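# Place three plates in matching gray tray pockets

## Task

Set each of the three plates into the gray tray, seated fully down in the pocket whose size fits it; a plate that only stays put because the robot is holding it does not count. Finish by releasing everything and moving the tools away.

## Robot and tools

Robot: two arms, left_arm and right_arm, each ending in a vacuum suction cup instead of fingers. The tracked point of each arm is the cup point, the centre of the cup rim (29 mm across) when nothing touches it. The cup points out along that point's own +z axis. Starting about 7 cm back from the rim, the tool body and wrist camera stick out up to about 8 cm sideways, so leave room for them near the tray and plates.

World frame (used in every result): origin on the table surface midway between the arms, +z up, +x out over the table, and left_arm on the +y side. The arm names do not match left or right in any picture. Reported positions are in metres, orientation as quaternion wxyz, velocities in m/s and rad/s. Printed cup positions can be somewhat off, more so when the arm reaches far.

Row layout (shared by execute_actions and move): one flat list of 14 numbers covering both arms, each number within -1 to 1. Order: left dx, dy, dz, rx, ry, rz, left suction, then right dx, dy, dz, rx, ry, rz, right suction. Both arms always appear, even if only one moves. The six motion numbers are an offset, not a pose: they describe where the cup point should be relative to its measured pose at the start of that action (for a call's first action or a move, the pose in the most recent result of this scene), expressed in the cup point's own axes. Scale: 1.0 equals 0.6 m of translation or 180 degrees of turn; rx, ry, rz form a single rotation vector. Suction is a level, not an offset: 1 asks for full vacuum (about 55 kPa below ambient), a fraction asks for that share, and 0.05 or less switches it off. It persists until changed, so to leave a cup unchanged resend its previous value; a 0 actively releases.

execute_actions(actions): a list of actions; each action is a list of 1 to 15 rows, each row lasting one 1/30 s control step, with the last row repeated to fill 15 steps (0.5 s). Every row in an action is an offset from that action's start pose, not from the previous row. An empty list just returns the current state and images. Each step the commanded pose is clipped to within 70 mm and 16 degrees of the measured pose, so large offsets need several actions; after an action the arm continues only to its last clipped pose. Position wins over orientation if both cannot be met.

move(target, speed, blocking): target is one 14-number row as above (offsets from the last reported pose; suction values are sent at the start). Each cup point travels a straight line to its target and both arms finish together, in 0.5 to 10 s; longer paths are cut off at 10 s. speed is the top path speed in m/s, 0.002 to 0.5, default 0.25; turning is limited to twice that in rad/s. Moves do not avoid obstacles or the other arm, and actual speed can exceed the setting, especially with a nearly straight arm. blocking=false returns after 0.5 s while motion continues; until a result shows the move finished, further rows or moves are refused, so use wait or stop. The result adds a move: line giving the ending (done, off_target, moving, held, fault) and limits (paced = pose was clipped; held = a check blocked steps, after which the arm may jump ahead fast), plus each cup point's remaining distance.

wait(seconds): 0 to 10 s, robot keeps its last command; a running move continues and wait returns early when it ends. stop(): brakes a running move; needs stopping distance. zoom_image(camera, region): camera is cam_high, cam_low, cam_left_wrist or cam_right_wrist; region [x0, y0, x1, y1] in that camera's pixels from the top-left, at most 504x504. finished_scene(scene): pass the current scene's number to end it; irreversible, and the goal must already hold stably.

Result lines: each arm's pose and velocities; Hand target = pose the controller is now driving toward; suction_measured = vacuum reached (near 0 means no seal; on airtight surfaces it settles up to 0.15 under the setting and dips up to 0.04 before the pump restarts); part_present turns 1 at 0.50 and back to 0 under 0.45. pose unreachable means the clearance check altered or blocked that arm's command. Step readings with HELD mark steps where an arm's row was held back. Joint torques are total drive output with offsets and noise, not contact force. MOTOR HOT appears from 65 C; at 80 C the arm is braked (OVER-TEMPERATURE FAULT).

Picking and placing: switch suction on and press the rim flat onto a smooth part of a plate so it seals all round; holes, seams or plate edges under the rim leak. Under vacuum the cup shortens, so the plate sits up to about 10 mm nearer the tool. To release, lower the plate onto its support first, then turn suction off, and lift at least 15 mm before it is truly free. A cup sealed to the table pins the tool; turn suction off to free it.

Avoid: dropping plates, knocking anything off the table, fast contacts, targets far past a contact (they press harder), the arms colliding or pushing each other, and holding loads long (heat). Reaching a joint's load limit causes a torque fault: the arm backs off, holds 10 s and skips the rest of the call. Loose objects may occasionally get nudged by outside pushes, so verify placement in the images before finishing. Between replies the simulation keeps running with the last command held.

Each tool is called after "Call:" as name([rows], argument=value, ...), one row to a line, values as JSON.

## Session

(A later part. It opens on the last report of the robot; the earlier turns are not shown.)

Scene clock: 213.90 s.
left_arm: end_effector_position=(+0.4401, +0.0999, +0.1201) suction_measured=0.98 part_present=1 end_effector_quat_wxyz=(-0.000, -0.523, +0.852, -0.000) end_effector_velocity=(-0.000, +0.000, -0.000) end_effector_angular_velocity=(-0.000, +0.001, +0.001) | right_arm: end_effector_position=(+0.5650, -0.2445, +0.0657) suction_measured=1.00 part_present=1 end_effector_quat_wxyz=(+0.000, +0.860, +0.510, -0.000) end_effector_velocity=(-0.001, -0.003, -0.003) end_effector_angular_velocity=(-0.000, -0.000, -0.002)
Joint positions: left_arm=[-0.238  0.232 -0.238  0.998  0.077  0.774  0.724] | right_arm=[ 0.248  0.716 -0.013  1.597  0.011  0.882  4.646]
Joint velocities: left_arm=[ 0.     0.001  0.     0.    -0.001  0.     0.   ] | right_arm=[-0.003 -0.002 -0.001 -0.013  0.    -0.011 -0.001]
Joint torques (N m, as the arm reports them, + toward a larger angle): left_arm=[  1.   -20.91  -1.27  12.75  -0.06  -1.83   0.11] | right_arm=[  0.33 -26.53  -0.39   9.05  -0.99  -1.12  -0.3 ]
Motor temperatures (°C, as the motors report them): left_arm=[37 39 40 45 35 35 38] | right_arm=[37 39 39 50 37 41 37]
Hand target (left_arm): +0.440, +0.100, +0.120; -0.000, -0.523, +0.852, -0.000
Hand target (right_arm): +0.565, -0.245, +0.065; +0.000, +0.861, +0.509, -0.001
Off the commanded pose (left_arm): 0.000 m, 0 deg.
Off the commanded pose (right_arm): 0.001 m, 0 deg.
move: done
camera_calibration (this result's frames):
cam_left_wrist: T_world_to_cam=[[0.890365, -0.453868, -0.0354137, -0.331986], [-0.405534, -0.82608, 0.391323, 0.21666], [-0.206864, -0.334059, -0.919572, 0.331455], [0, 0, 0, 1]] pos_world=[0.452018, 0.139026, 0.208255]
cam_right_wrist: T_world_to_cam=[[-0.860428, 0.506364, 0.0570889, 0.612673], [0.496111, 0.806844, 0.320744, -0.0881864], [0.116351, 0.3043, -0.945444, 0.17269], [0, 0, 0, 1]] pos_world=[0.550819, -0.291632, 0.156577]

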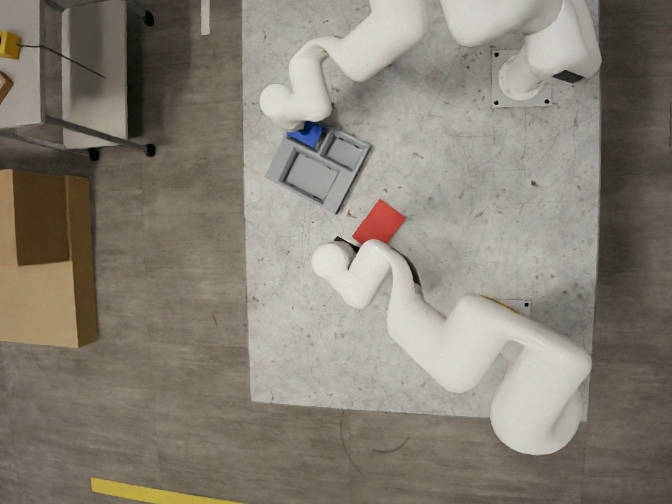

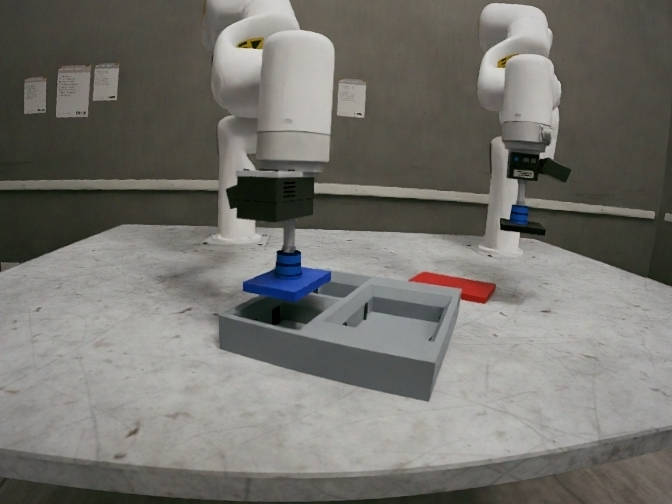

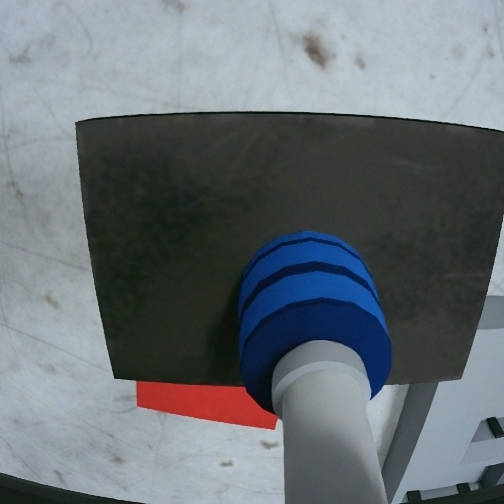

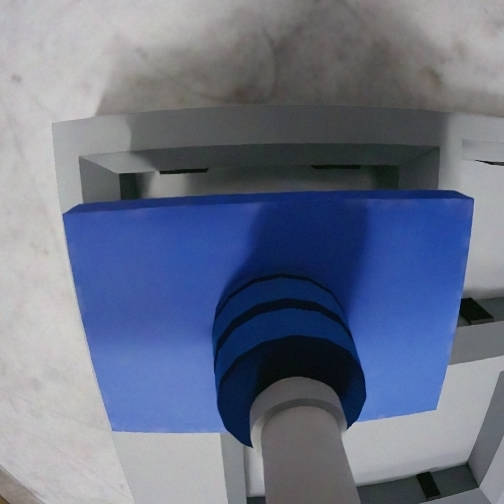

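Call:
zoom_image(camera="cam_right_wrist", region=[40, 110, 200, 230])

Call:
zoom_image(camera="cam_right_wrist", region=[340, 110, 500, 230])

Region (40, 110, 200, 230) of cam_right_wrist's 504x504 image, scaled by 3.150, with more detail than that image has; it fills the top 378 rows of this view, and the rest is white.

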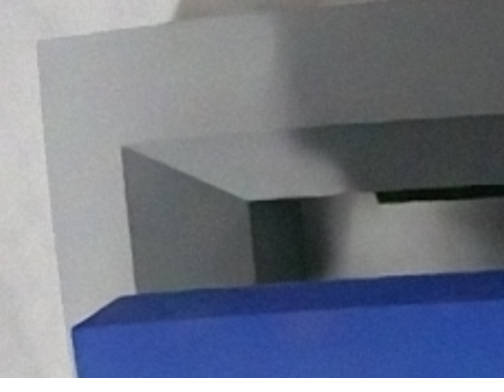

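Region (340, 110, 500, 230) of cam_right_wrist's 504x504 image, scaled by 3.150, with more detail than that image has; it fills the top 378 rows of this view, and the rest is white.

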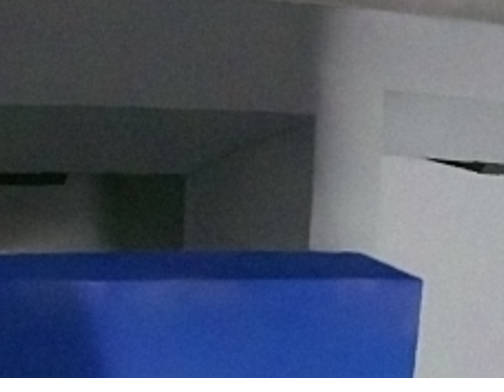

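Call:
move(target=[0, 0, 0, 0, 0, 0, 1, -0.0008, 0, 0.056, 0, 0, 0, 1], speed=0.06)

Call:
move(target=[0, 0, 0, 0, 0, 0, 1, 0, 0, 0.03, 0, 0, 0, 1], speed=0.015)

Scene clock: 236.33 s.
left_arm: end_effector_position=(+0.4401, +0.0999, +0.1201) suction_measured=0.99 part_present=1 end_effector_quat_wxyz=(-0.000, -0.523, +0.852, -0.000) end_effector_velocity=(-0.000, -0.000, +0.000) end_effector_angular_velocity=(-0.000, -0.001, -0.001) | right_arm: end_effector_position=(+0.5650, -0.2449, +0.0326) suction_measured=1.00 part_present=1 end_effector_quat_wxyz=(+0.000, +0.860, +0.510, -0.000) end_effector_velocity=(+0.001, -0.000, -0.001) end_effector_angular_velocity=(+0.001, -0.003, -0.001)
Joint positions: left_arm=[-0.238  0.232 -0.238  0.998  0.077  0.774  0.724] | right_arm=[ 0.247  0.774 -0.013  1.592  0.012  0.818  4.645]
Joint velocities: left_arm=[-0.001 -0.001  0.    -0.     0.    -0.001  0.   ] | right_arm=[-0.     0.003 -0.001  0.001  0.001 -0.005  0.   ]
Joint torques (N m, as the arm reports them, + toward a larger angle): left_arm=[  0.16 -21.63  -1.49  13.08  -0.09  -2.01   0.05] | right_arm=[ -0.04 -27.02   0.08   8.74  -0.37  -0.97  -0.14]
Motor temperatures (°C, as the motors report them): left_arm=[37 39 40 46 35 35 38] | right_arm=[37 39 39 50 37 41 37]
Hand target (left_arm): +0.440, +0.100, +0.120; -0.000, -0.523, +0.852, -0.000
Hand target (right_arm): +0.565, -0.245, +0.032; +0.000, +0.860, +0.510, -0.000
Off the commanded pose (left_arm): 0.000 m, 0 deg.
Off the commanded pose (right_arm): 0.001 m, 0 deg.
move: done
camera_calibration (this result's frames):
cam_left_wrist: T_world_to_cam=[[0.890365, -0.453869, -0.035414, -0.331986], [-0.405534, -0.82608, 0.391323, 0.21666], [-0.206864, -0.334059, -0.919572, 0.331455], [0, 0, 0, 1]] pos_world=[0.452018, 0.139026, 0.208255]
cam_right_wrist: T_world_to_cam=[[-0.860484, 0.506333, 0.0565267, 0.614804], [0.495873, 0.806865, 0.32106, -0.077134], [0.116954, 0.304297, -0.94537, 0.141203], [0, 0, 0, 1]] pos_world=[0.550763, -0.292026, 0.123501]

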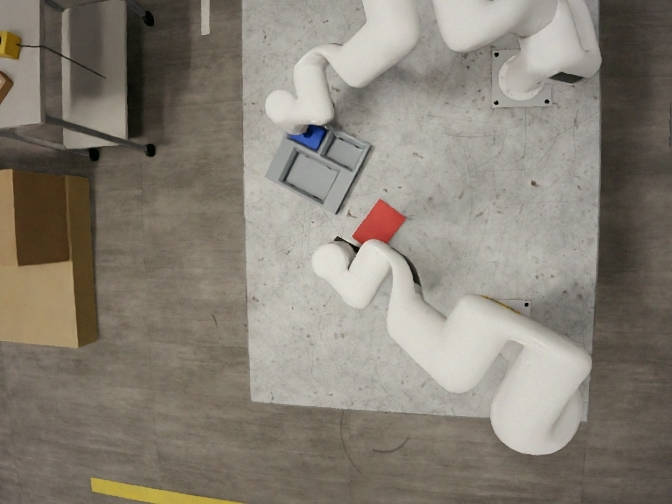

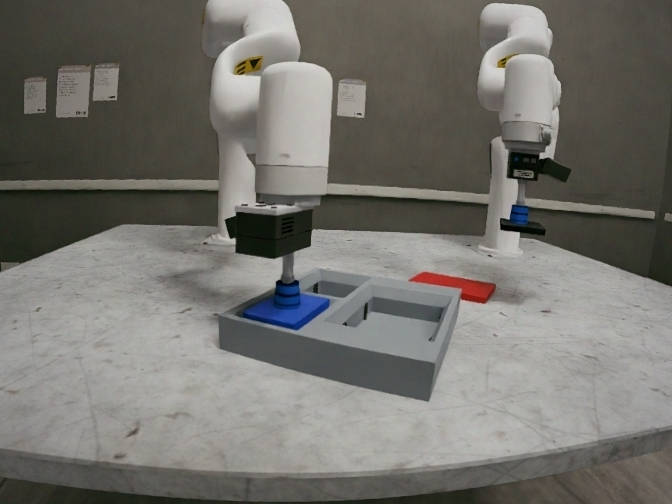

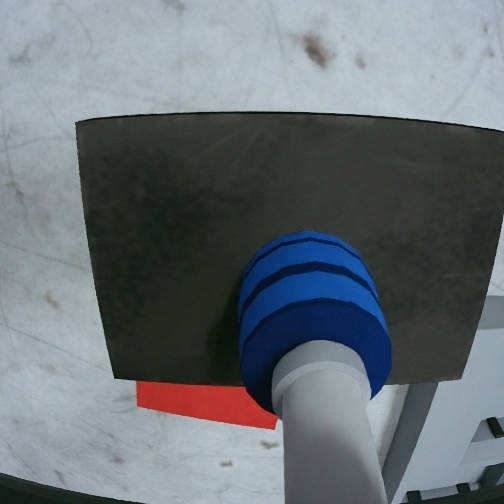

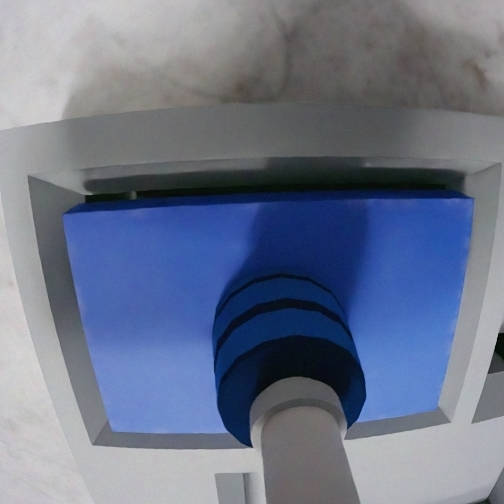

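Scene clock: 237.80 s.
left_arm: end_effector_position=(+0.4401, +0.0999, +0.1201) suction_measured=1.00 part_present=1 end_effector_quat_wxyz=(-0.000, -0.523, +0.852, -0.000) end_effector_velocity=(-0.000, +0.000, -0.001) end_effector_angular_velocity=(-0.000, +0.001, +0.002) | right_arm: end_effector_position=(+0.5653, -0.2450, +0.0150) suction_measured=1.00 part_present=1 end_effector_quat_wxyz=(+0.000, +0.860, +0.510, +0.000) end_effector_velocity=(-0.001, +0.001, -0.002) end_effector_angular_velocity=(+0.002, +0.001, -0.001)
Joint positions: left_arm=[-0.238  0.232 -0.238  0.998  0.077  0.774  0.724] | right_arm=[ 0.247  0.808 -0.013  1.595  0.012  0.786  4.645]
Joint velocities: left_arm=[ 0.001  0.001  0.    -0.    -0.001 -0.    -0.   ] | right_arm=[ 0.     0.003  0.002  0.     0.001 -0.002  0.001]
Joint torques (N m, as the arm reports them, + toward a larger angle): left_arm=[  0.39 -21.15  -1.17  12.73  -0.09  -1.95   0.18] | right_arm=[  0.88 -24.78   0.96   8.34  -0.67  -1.07  -0.22]
Motor temperatures (°C, as the motors report them): left_arm=[37 39 40 46 35 35 38] | right_arm=[37 39 39 50 37 41 37]
Hand target (left_arm): +0.440, +0.100, +0.120; -0.000, -0.523, +0.852, -0.000
Hand target (right_arm): +0.565, -0.245, +0.015; +0.000, +0.860, +0.510, -0.000
Off the commanded pose (left_arm): 0.000 m, 0 deg.
Off the commanded pose (right_arm): 0.000 m, 0 deg.
move: done
camera_calibration (this result's frames):
cam_left_wrist: T_world_to_cam=[[0.890365, -0.453869, -0.0354141, -0.331986], [-0.405534, -0.82608, 0.391323, 0.21666], [-0.206864, -0.334059, -0.919572, 0.331455], [0, 0, 0, 1]] pos_world=[0.452018, 0.139026, 0.208255]
cam_right_wrist: T_world_to_cam=[[-0.86047, 0.506411, 0.0560288, 0.616043], [0.495767, 0.806837, 0.321295, -0.0714691], [0.117501, 0.304242, -0.94532, 0.12417], [0, 0, 0, 1]] pos_world=[0.550929, -0.292085, 0.105827]

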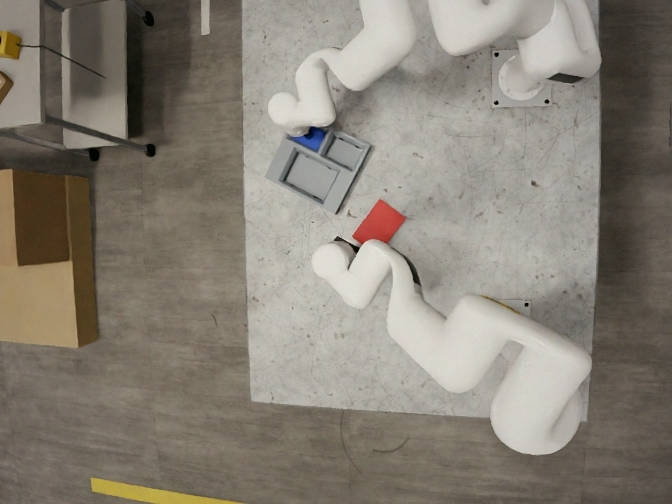

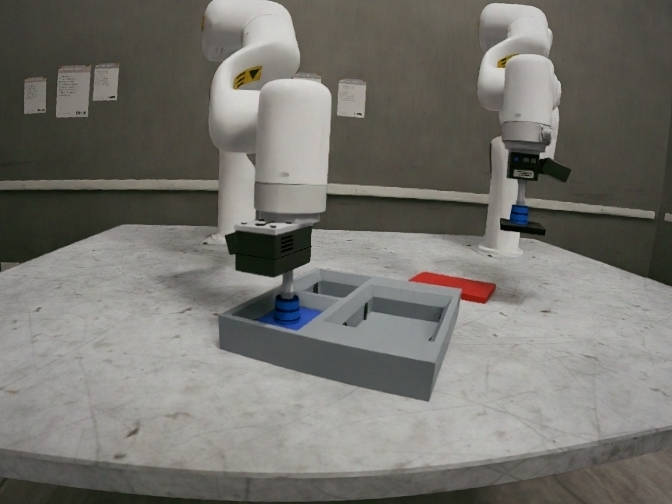

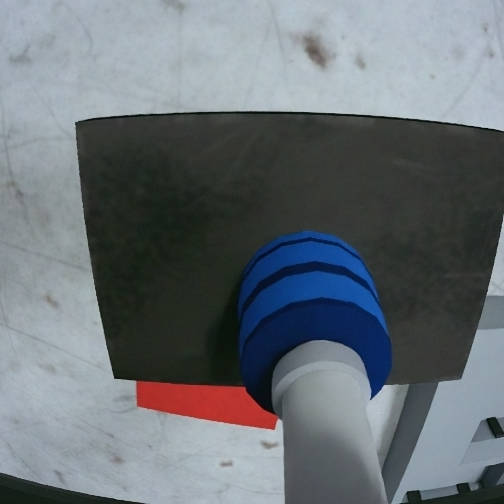

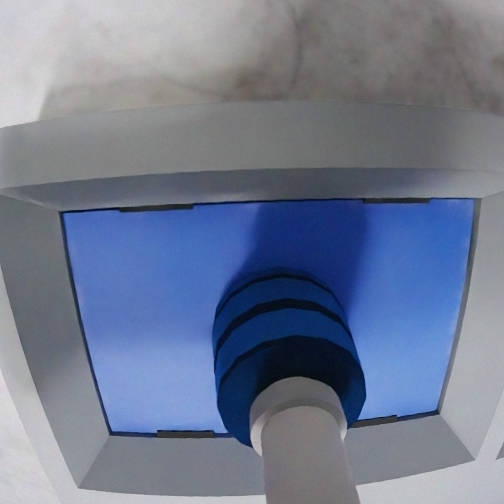

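Call:
move(target=[0, 0, 0, 0, 0, 0, 1, 0, 0, 0.0133, 0, 0, 0, 1], speed=0.012)

Scene clock: 242.80 s.
left_arm: end_effector_position=(+0.4401, +0.0999, +0.1201) suction_measured=0.99 part_present=1 end_effector_quat_wxyz=(-0.000, -0.523, +0.852, -0.000) end_effector_velocity=(-0.000, +0.000, -0.000) end_effector_angular_velocity=(+0.000, +0.001, -0.001) | right_arm: end_effector_position=(+0.5652, -0.2450, +0.0071) suction_measured=1.00 part_present=1 end_effector_quat_wxyz=(+0.000, +0.860, +0.510, -0.000) end_effector_velocity=(+0.000, -0.000, -0.001) end_effector_angular_velocity=(-0.000, -0.001, +0.001)
Joint positions: left_arm=[-0.238  0.232 -0.238  0.998  0.077  0.774  0.724] | right_arm=[ 0.246  0.824 -0.012  1.597  0.012  0.773  4.644]
Joint velocities: left_arm=[ 0.     0.001  0.    -0.     0.    -0.     0.001] | right_arm=[ 0.     0.002 -0.     0.001 -0.    -0.002 -0.001]
Joint torques (N m, as the arm reports them, + toward a larger angle): left_arm=[  0.37 -20.95  -1.47  12.74  -0.12  -1.92   0.06] | right_arm=[  0.05 -25.63   0.27   7.95  -0.84  -1.25  -0.26]
Motor temperatures (°C, as the motors report them): left_arm=[37 39 40 46 35 35 38] | right_arm=[37 39 39 50 37 41 37]
Hand target (left_arm): +0.440, +0.100, +0.120; -0.000, -0.523, +0.852, -0.000
Hand target (right_arm): +0.565, -0.245, +0.007; +0.000, +0.860, +0.510, +0.000
Off the commanded pose (left_arm): 0.000 m, 0 deg.
Off the commanded pose (right_arm): 0.000 m, 0 deg.
move: done
camera_calibration (this result's frames):
cam_left_wrist: T_world_to_cam=[[0.890365, -0.453869, -0.0354142, -0.331986], [-0.405534, -0.82608, 0.391323, 0.21666], [-0.206864, -0.334059, -0.919572, 0.331455], [0, 0, 0, 1]] pos_world=[0.452018, 0.139026, 0.208255]
cam_right_wrist: T_world_to_cam=[[-0.860503, 0.506336, 0.0561953, 0.616409], [0.495763, 0.806892, 0.321161, -0.0689174], [0.117272, 0.30422, -0.945356, 0.116819], [0, 0, 0, 1]] pos_world=[0.550889, -0.29204, 0.0979298]

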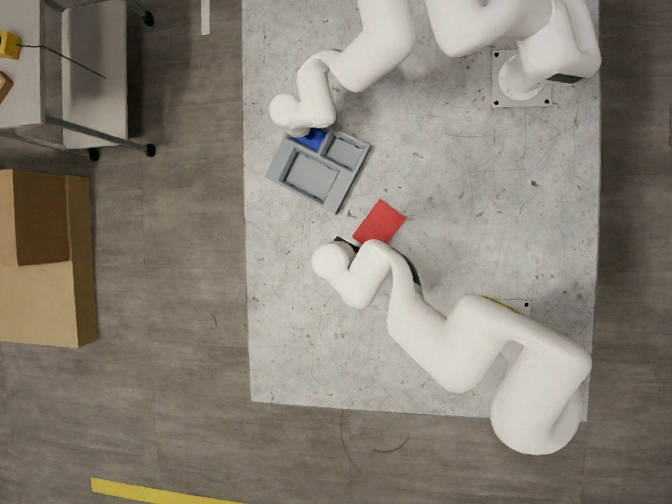

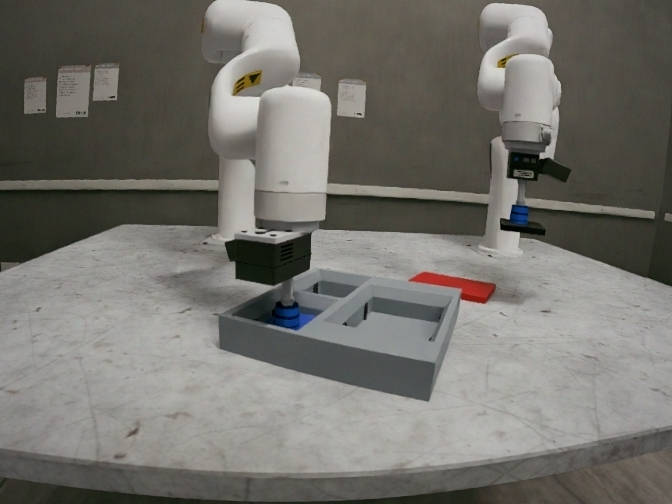

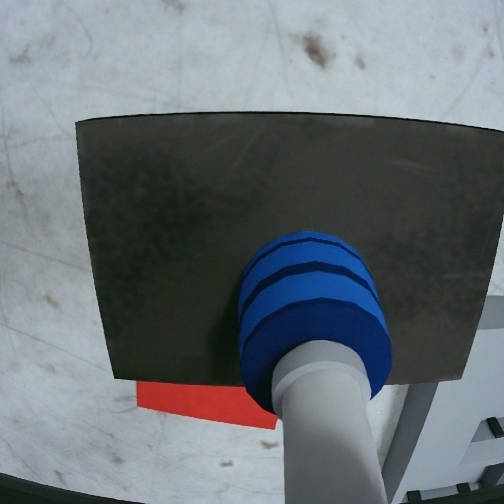

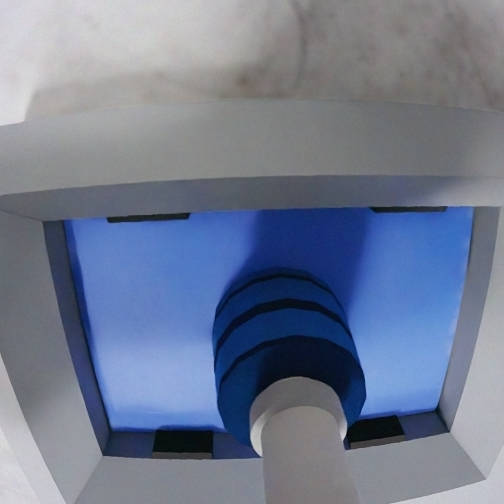

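Call:
move(target=[0, 0, 0, 0, 0, 0, 1, 0, 0, 0.005, 0, 0, 0, 1], speed=0.008)

Scene clock: 245.30 s.
left_arm: end_effector_position=(+0.4401, +0.0999, +0.1201) suction_measured=0.98 part_present=1 end_effector_quat_wxyz=(-0.000, -0.523, +0.852, -0.000) end_effector_velocity=(-0.000, +0.000, -0.000) end_effector_angular_velocity=(+0.000, +0.001, +0.001) | right_arm: end_effector_position=(+0.5654, -0.2450, +0.0044) suction_measured=1.00 part_present=1 end_effector_quat_wxyz=(+0.000, +0.860, +0.510, +0.000) end_effector_velocity=(+0.000, -0.000, +0.000) end_effector_angular_velocity=(+0.002, -0.001, -0.003)
Joint positions: left_arm=[-0.238  0.232 -0.238  0.998  0.077  0.774  0.724] | right_arm=[ 0.246  0.829 -0.013  1.598  0.012  0.768  4.644]
Joint velocities: left_arm=[ 0.001 -0.    -0.    -0.001 -0.     0.    -0.   ] | right_arm=[ 0.    -0.    -0.001  0.     0.003 -0.001  0.001]
Joint torques (N m, as the arm reports them, + toward a larger angle): left_arm=[  0.21 -21.01  -1.6   13.    -0.3   -1.84   0.02] | right_arm=[  0.19 -25.42   0.66   7.46  -0.74  -1.07  -0.29]
Motor temperatures (°C, as the motors report them): left_arm=[37 39 40 46 35 35 38] | right_arm=[37 39 39 50 37 41 37]
Hand target (left_arm): +0.440, +0.100, +0.120; -0.000, -0.523, +0.852, -0.000
Hand target (right_arm): +0.565, -0.245, +0.004; +0.000, +0.860, +0.510, -0.000
Off the commanded pose (left_arm): 0.000 m, 0 deg.
Off the commanded pose (right_arm): 0.000 m, 0 deg.
move: done
camera_calibration (this result's frames):
cam_left_wrist: T_world_to_cam=[[0.890365, -0.453868, -0.0354143, -0.331986], [-0.405534, -0.82608, 0.391323, 0.21666], [-0.206864, -0.334059, -0.919572, 0.331455], [0, 0, 0, 1]] pos_world=[0.452018, 0.139026, 0.208255]
cam_right_wrist: T_world_to_cam=[[-0.860481, 0.506421, 0.0557689, 0.616762], [0.495684, 0.806843, 0.321407, -0.068065], [0.11777, 0.304208, -0.945298, 0.113992], [0, 0, 0, 1]] pos_world=[0.551026, -0.292101, 0.0952364]

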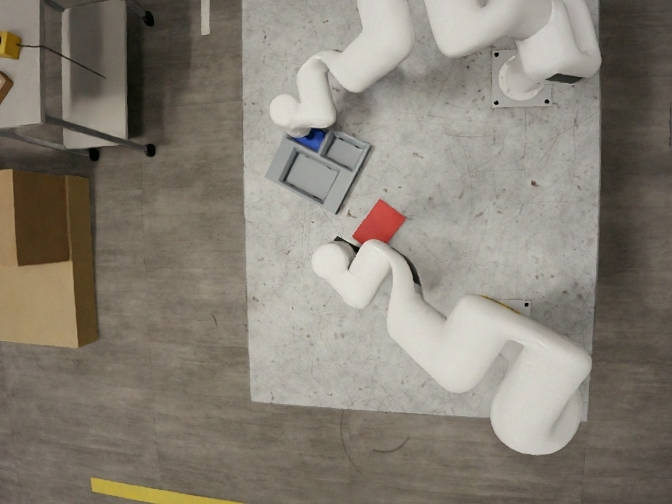

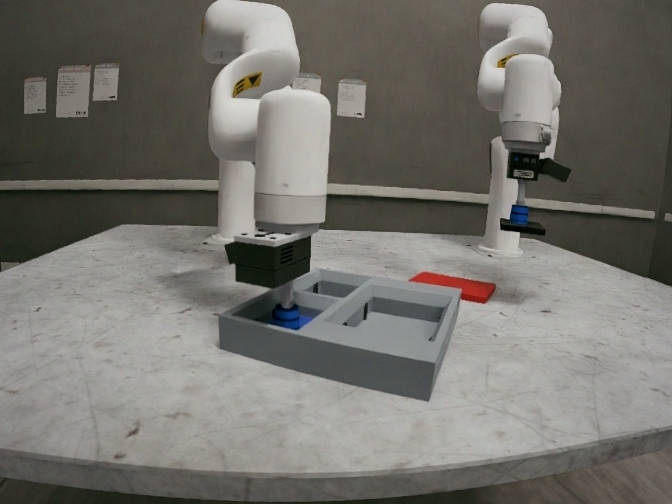

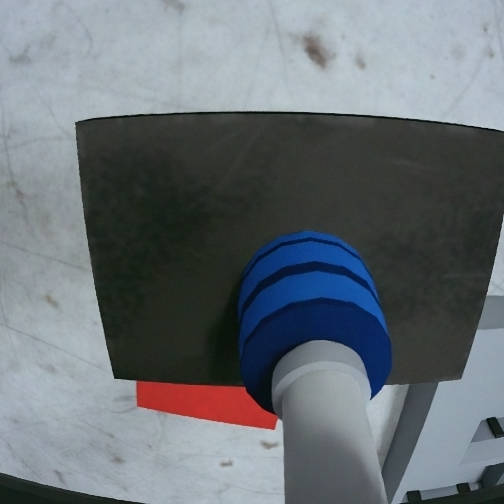

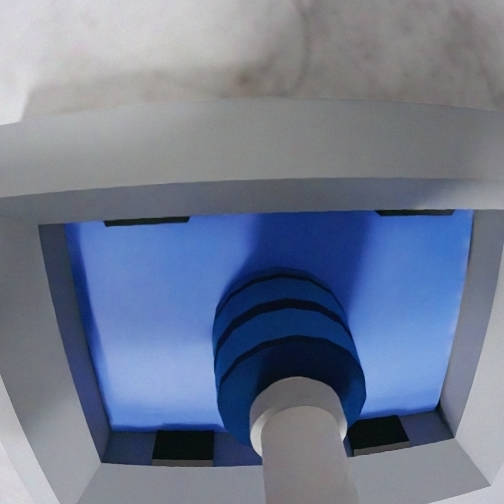

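Call:
move(target=[0, 0, 0, 0, 0, 0, 1, 0, 0, 0.0033, 0, 0, 0, 1], speed=0.006)

Scene clock: 248.43 s.
left_arm: end_effector_position=(+0.4401, +0.0999, +0.1201) suction_measured=0.99 part_present=1 end_effector_quat_wxyz=(-0.000, -0.523, +0.852, -0.000) end_effector_velocity=(-0.000, -0.000, -0.001) end_effector_angular_velocity=(+0.000, +0.001, -0.000) | right_arm: end_effector_position=(+0.5657, -0.2448, +0.0035) suction_measured=1.00 part_present=1 end_effector_quat_wxyz=(+0.001, +0.860, +0.510, +0.001) end_effector_velocity=(+0.001, +0.000, -0.001) end_effector_angular_velocity=(+0.000, -0.002, -0.002)
Joint positions: left_arm=[-0.238  0.232 -0.238  0.998  0.077  0.774  0.724] | right_arm=[ 0.246  0.832 -0.012  1.599  0.012  0.766  4.644]
Joint velocities: left_arm=[-0.     0.001  0.    -0.001 -0.    -0.    -0.   ] | right_arm=[-0.     0.002  0.     0.001 -0.    -0.003  0.002]
Joint torques (N m, as the arm reports them, + toward a larger angle): left_arm=[  0.29 -21.35  -1.24  12.75  -0.44  -2.03  -0.13] | right_arm=[  0.18 -15.43   0.99   6.08  -0.66  -3.26  -0.24]
Motor temperatures (°C, as the motors report them): left_arm=[37 39 40 46 35 35 38] | right_arm=[37 39 39 49 37 41 37]
Hand target (left_arm): +0.440, +0.100, +0.120; -0.000, -0.523, +0.852, -0.000
Hand target (right_arm): +0.565, -0.245, +0.002; +0.000, +0.860, +0.510, +0.000
Off the commanded pose (left_arm): 0.000 m, 0 deg.
Off the commanded pose (right_arm): 0.001 m, 0 deg.
move: done
camera_calibration (this result's frames):
cam_left_wrist: T_world_to_cam=[[0.890365, -0.453868, -0.0354141, -0.331986], [-0.405534, -0.82608, 0.391323, 0.21666], [-0.206864, -0.334059, -0.919572, 0.331455], [0, 0, 0, 1]] pos_world=[0.452018, 0.139026, 0.208255]
cam_right_wrist: T_world_to_cam=[[-0.86059, 0.506304, 0.0551525, 0.617021], [0.4953, 0.806798, 0.322111, -0.067904], [0.118589, 0.304523, -0.945094, 0.112724], [0, 0, 0, 1]] pos_world=[0.551267, -0.291942, 0.0943768]

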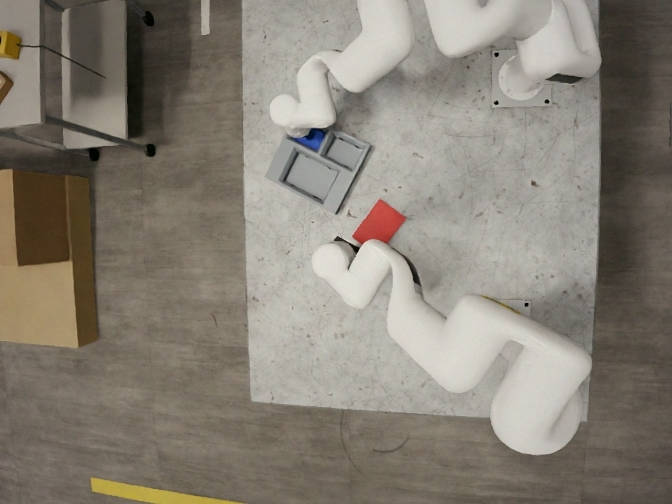

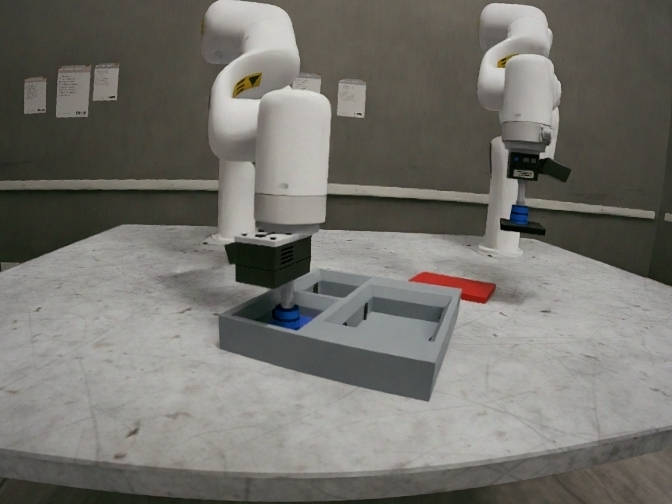

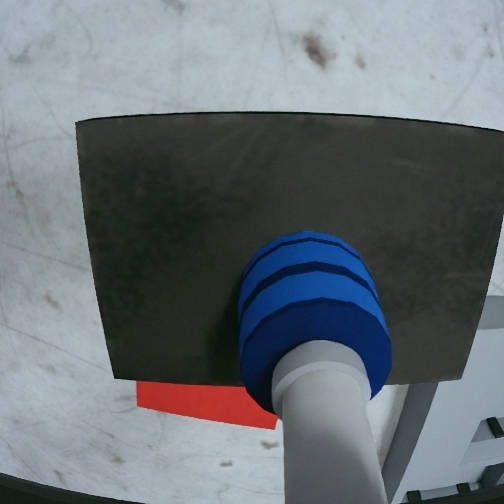

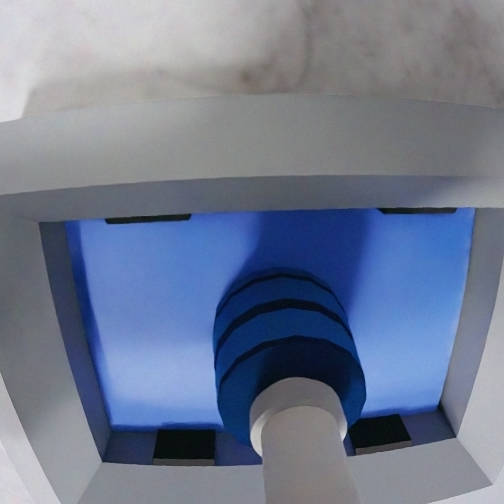

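Call:
execute_actions([
  [[0, 0, 0, 0, 0, 0, 1, 0, 0, -0.0012, 0, 0, 0, 0]],
])

Scene clock: 252.17 s.
left_arm: end_effector_position=(+0.4401, +0.0999, +0.1201) suction_measured=0.98 part_present=1 end_effector_quat_wxyz=(-0.000, -0.523, +0.852, -0.000) end_effector_velocity=(-0.000, -0.000, -0.001) end_effector_angular_velocity=(+0.000, +0.002, -0.001) | right_arm: end_effector_position=(+0.5659, -0.2449, +0.0037) suction_measured=0.00 part_present=0 end_effector_quat_wxyz=(+0.001, +0.860, +0.510, +0.001) end_effector_velocity=(-0.000, -0.000, +0.002) end_effector_angular_velocity=(-0.000, +0.001, +0.000)
Joint positions: left_arm=[-0.238  0.232 -0.238  0.998  0.077  0.774  0.724] | right_arm=[ 0.246  0.831 -0.013  1.599  0.012  0.766  4.644]
Joint velocities: left_arm=[-0.001  0.002  0.    -0.    -0.    -0.     0.001] | right_arm=[-0.    -0.003  0.    -0.001 -0.     0.003 -0.   ]
Joint torques (N m, as the arm reports them, + toward a larger angle): left_arm=[  0.41 -21.05  -1.23  12.3   -0.3   -1.68   0.02] | right_arm=[  0.1  -17.71   0.52   3.92  -0.58   0.65  -0.2 ]
Motor temperatures (°C, as the motors report them): left_arm=[37 39 40 46 35 35 38] | right_arm=[37 38 39 49 37 42 37]
Hand target (left_arm): +0.440, +0.100, +0.120; -0.000, -0.523, +0.852, -0.000
Hand target (right_arm): +0.566, -0.245, +0.004; +0.001, +0.860, +0.510, +0.001
Off the commanded pose (left_arm): 0.000 m, 0 deg.
Off the commanded pose (right_arm): 0.001 m, 0 deg.
Step readings (end_effector_position):
0: left_arm (+0.4401, +0.0999, +0.1201) | right_arm (+0.5657, -0.2450, +0.0030)
1: left_arm (+0.4401, +0.0999, +0.1201) | right_arm (+0.5657, -0.2449, +0.0031)
2: left_arm (+0.4401, +0.0999, +0.1201) | right_arm (+0.5662, -0.2448, +0.0034)
4: left_arm (+0.4401, +0.0999, +0.1201) | right_arm (+0.5662, -0.2448, +0.0035)
8: left_arm (+0.4401, +0.0999, +0.1201) | right_arm (+0.5660, -0.2448, +0.0036)
15: end_effector_position above
camera_calibration (this result's frames):
cam_left_wrist: T_world_to_cam=[[0.890365, -0.453868, -0.0354142, -0.331986], [-0.405534, -0.82608, 0.391323, 0.21666], [-0.206864, -0.334059, -0.919572, 0.331455], [0, 0, 0, 1]] pos_world=[0.452018, 0.139026, 0.208255]
cam_right_wrist: T_world_to_cam=[[-0.860585, 0.506361, 0.0546964, 0.617178], [0.495176, 0.806747, 0.322429, -0.0679443], [0.119139, 0.304562, -0.945012, 0.112563], [0, 0, 0, 1]] pos_world=[0.551368, -0.291983, 0.0945232]

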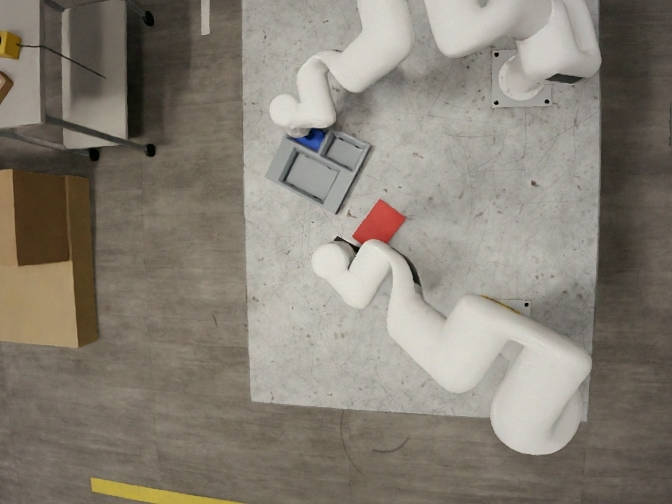

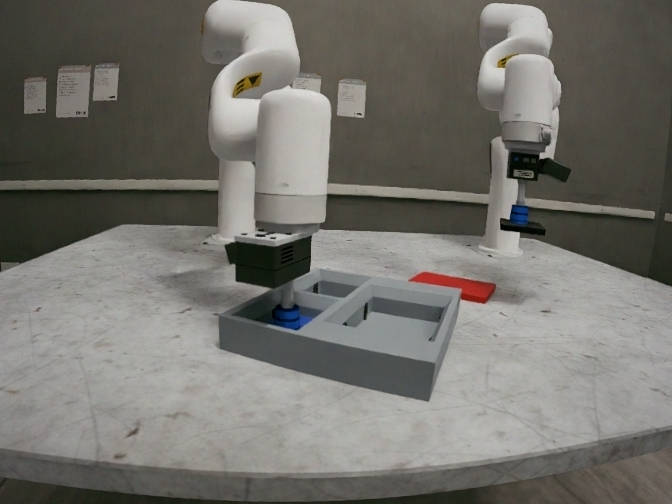

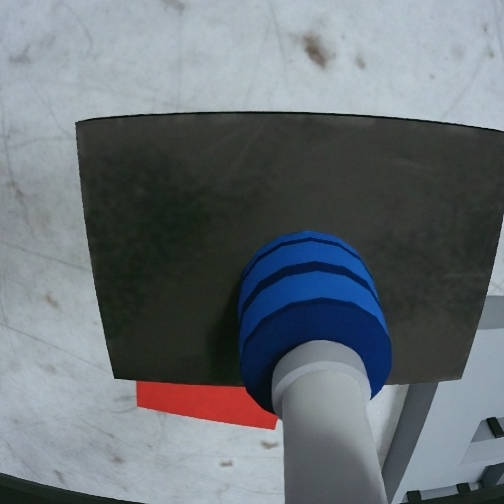

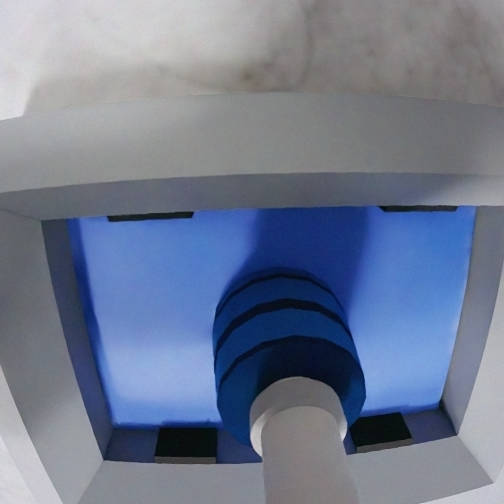

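Call:
move(target=[0, 0, 0, 0, 0, 0, 1, 0, 0, -0.08, 0, 0, 0, 0], speed=0.08)

Call:
move(target=[-0.2376, 0.1579, -0.05, 0, 0, 0, 1, 0.1745, -0.1025, -0.13, 0, 0, 0, 0], speed=0.25)

Scene clock: 269.57 s.
left_arm: end_effector_position=(+0.4401, +0.0999, +0.1201) suction_measured=0.99 part_present=1 end_effector_quat_wxyz=(-0.000, -0.523, +0.852, -0.000) end_effector_velocity=(+0.000, +0.000, -0.000) end_effector_angular_velocity=(-0.000, +0.000, +0.002) | right_arm: end_effector_position=(+0.5654, -0.2449, +0.0510) suction_measured=0.00 part_present=0 end_effector_quat_wxyz=(+0.000, +0.860, +0.510, +0.000) end_effector_velocity=(+0.001, +0.000, +0.004) end_effector_angular_velocity=(+0.001, -0.003, -0.002)
Joint positions: left_arm=[-0.238  0.232 -0.238  0.998  0.077  0.774  0.724] | right_arm=[ 0.247  0.741 -0.013  1.593  0.011  0.85   4.645]
Joint velocities: left_arm=[ 0.001 -0.    -0.    -0.    -0.001 -0.    -0.   ] | right_arm=[-0.    -0.005 -0.     0.002  0.     0.004  0.001]
Joint torques (N m, as the arm reports them, + toward a larger angle): left_arm=[  0.66 -21.27  -1.39  12.51  -0.16  -2.     0.01] | right_arm=[ -0.19 -26.36   0.27   9.01  -0.55  -1.1   -0.13]
Motor temperatures (°C, as the motors report them): left_arm=[37 39 40 46 35 35 38] | right_arm=[37 38 39 47 37 41 37]
Hand target (left_arm): +0.440, +0.100, +0.120; -0.000, -0.523, +0.852, -0.000
Hand target (right_arm): +0.566, -0.245, +0.052; +0.001, +0.860, +0.510, +0.001
Off the commanded pose (left_arm): 0.000 m, 0 deg.
Off the commanded pose (right_arm): 0.001 m, 0 deg.
move: done
camera_calibration (this result's frames):
cam_left_wrist: T_world_to_cam=[[0.890365, -0.453868, -0.0354141, -0.331986], [-0.405534, -0.82608, 0.391323, 0.21666], [-0.206864, -0.334059, -0.919572, 0.331455], [0, 0, 0, 1]] pos_world=[0.452018, 0.139026, 0.208255]
cam_right_wrist: T_world_to_cam=[[-0.860495, 0.506423, 0.0555401, 0.614137], [0.495548, 0.806707, 0.321957, -0.0831157], [0.118242, 0.304565, -0.945124, 0.157875], [0, 0, 0, 1]] pos_world=[0.550982, -0.292046, 0.141862]

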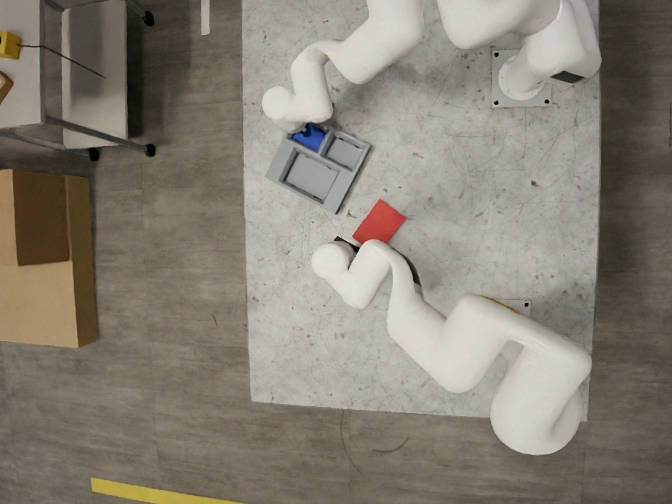

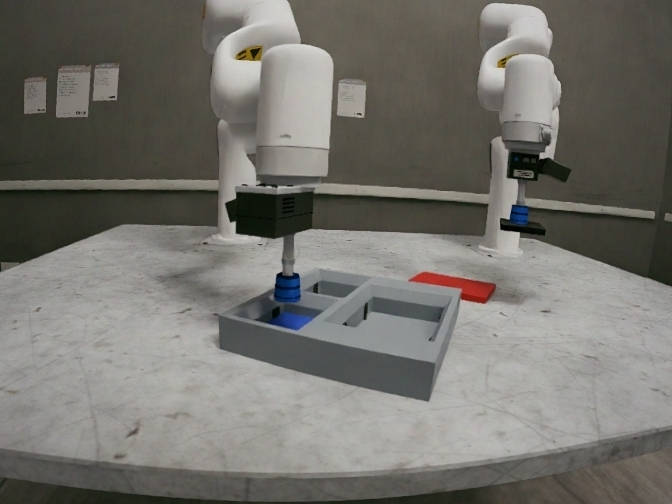

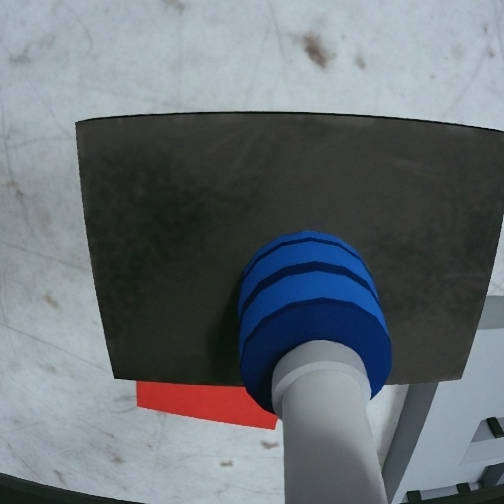

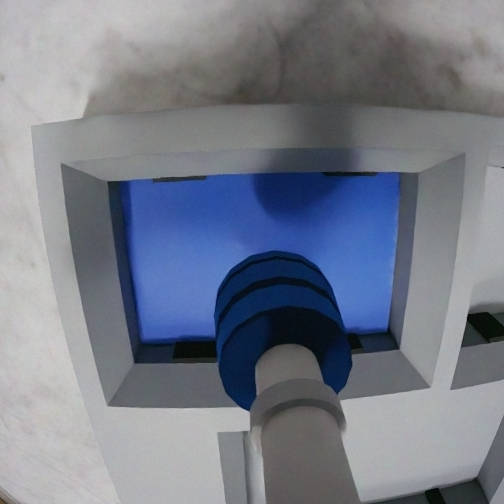

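Scene clock: 270.87 s.
left_arm: end_effector_position=(+0.4202, +0.2695, +0.1501) suction_measured=0.98 part_present=1 end_effector_quat_wxyz=(-0.000, -0.523, +0.852, -0.000) end_effector_velocity=(-0.000, +0.002, +0.000) end_effector_angular_velocity=(-0.000, +0.000, +0.001) | right_arm: end_effector_position=(+0.5611, -0.1239, +0.1290) suction_measured=0.00 part_present=0 end_effector_quat_wxyz=(+0.001, +0.860, +0.510, +0.000) end_effector_velocity=(-0.000, +0.003, +0.001) end_effector_angular_velocity=(+0.002, +0.000, +0.002)
Joint positions: left_arm=[-0.035 -0.041 -0.086  0.762 -0.006  0.802  1.132] | right_arm=[ 0.412  0.752  0.011  1.851 -0.01   1.098  4.84 ]
Joint velocities: left_arm=[ 0.002 -0.002  0.003 -0.002 -0.     0.     0.005] | right_arm=[0.002 0.001 0.001 0.005 0.001 0.003 0.001]
Joint torques (N m, as the arm reports them, + toward a larger angle): left_arm=[  0.1  -16.03  -0.08  12.88  -0.1   -1.84   0.19] | right_arm=[  0.14 -27.46   0.36   9.64  -0.84  -1.15  -0.34]
Motor temperatures (°C, as the motors report them): left_arm=[37 39 40 46 35 35 38] | right_arm=[37 38 39 47 37 41 37]
Hand target (left_arm): +0.420, +0.270, +0.150; -0.000, -0.523, +0.852, -0.000
Hand target (right_arm): +0.561, -0.124, +0.129; +0.001, +0.860, +0.510, +0.001
Off the commanded pose (left_arm): 0.000 m, 0 deg.
Off the commanded pose (right_arm): 0.001 m, 0 deg.
move: done
camera_calibration (this result's frames):
cam_left_wrist: T_world_to_cam=[[0.890213, -0.454184, -0.0351697, -0.236162], [-0.405821, -0.825753, 0.391715, 0.336933], [-0.206952, -0.334437, -0.919414, 0.411657], [0, 0, 0, 1]] pos_world=[0.432163, 0.308635, 0.238196]
cam_right_wrist: T_world_to_cam=[[-0.860453, 0.506529, 0.0552111, 0.544849], [0.495589, 0.806811, 0.321632, -0.203717], [0.118371, 0.304111, -0.945254, 0.19507], [0, 0, 0, 1]] pos_world=[0.546686, -0.170944, 0.219831]

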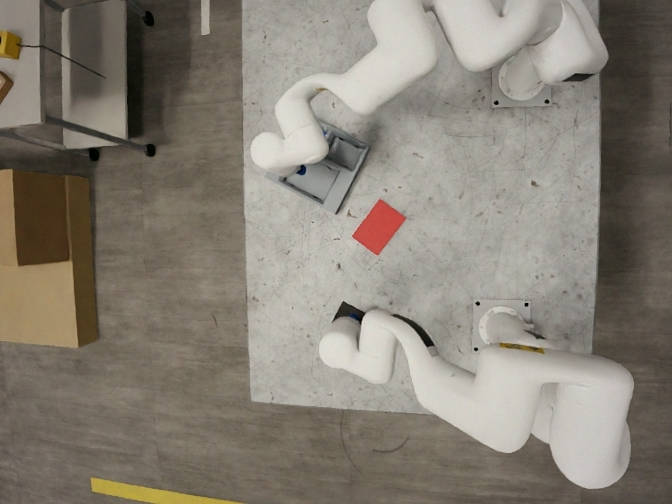

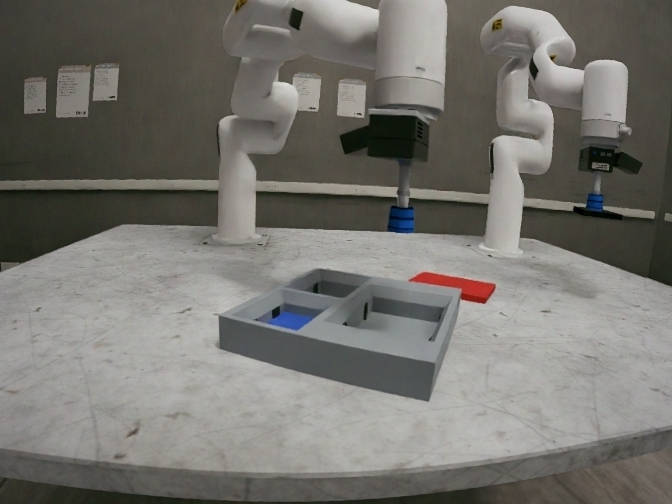

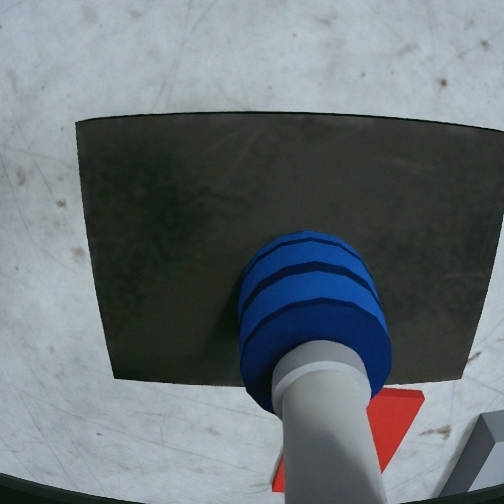

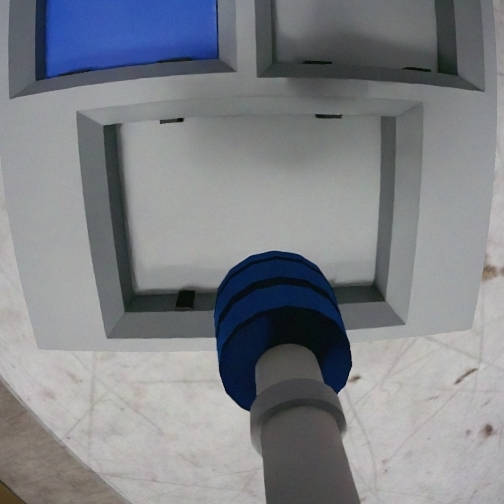

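Call:
zoom_image(camera="cam_right_wrist", region=[60, 90, 200, 350])

Call:
zoom_image(camera="cam_right_wrist", region=[310, 85, 450, 345])

Call:
zoom_image(camera="cam_right_wrist", region=[230, 0, 504, 120])

Region (60, 90, 200, 350) of cam_right_wrist's 504x504 image, scaled by 1.938, with more detail than that image has; it fills the left 271 columns of this view, and the rest is white.

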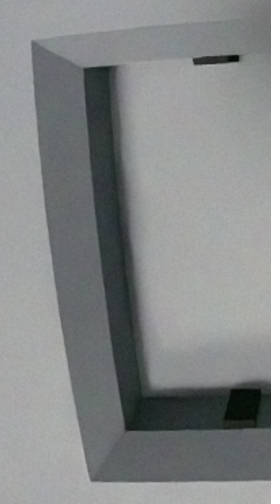

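Region (310, 85, 450, 345) of cam_right_wrist's 504x504 image, scaled by 1.938, with more detail than that image has; it fills the left 271 columns of this view, and the rest is white.

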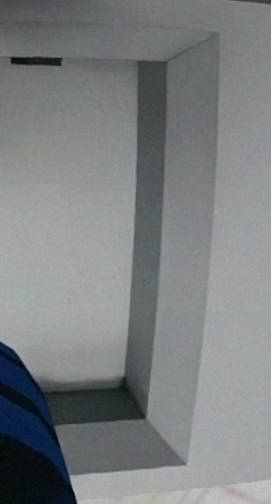

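Region (230, 0, 504, 120) of cam_right_wrist's 504x504 image, scaled by 1.839, with more detail than that image has; it fills the top 221 rows of this view, and the rest is white.

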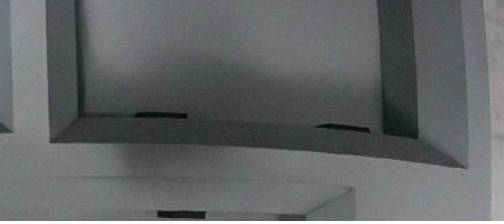

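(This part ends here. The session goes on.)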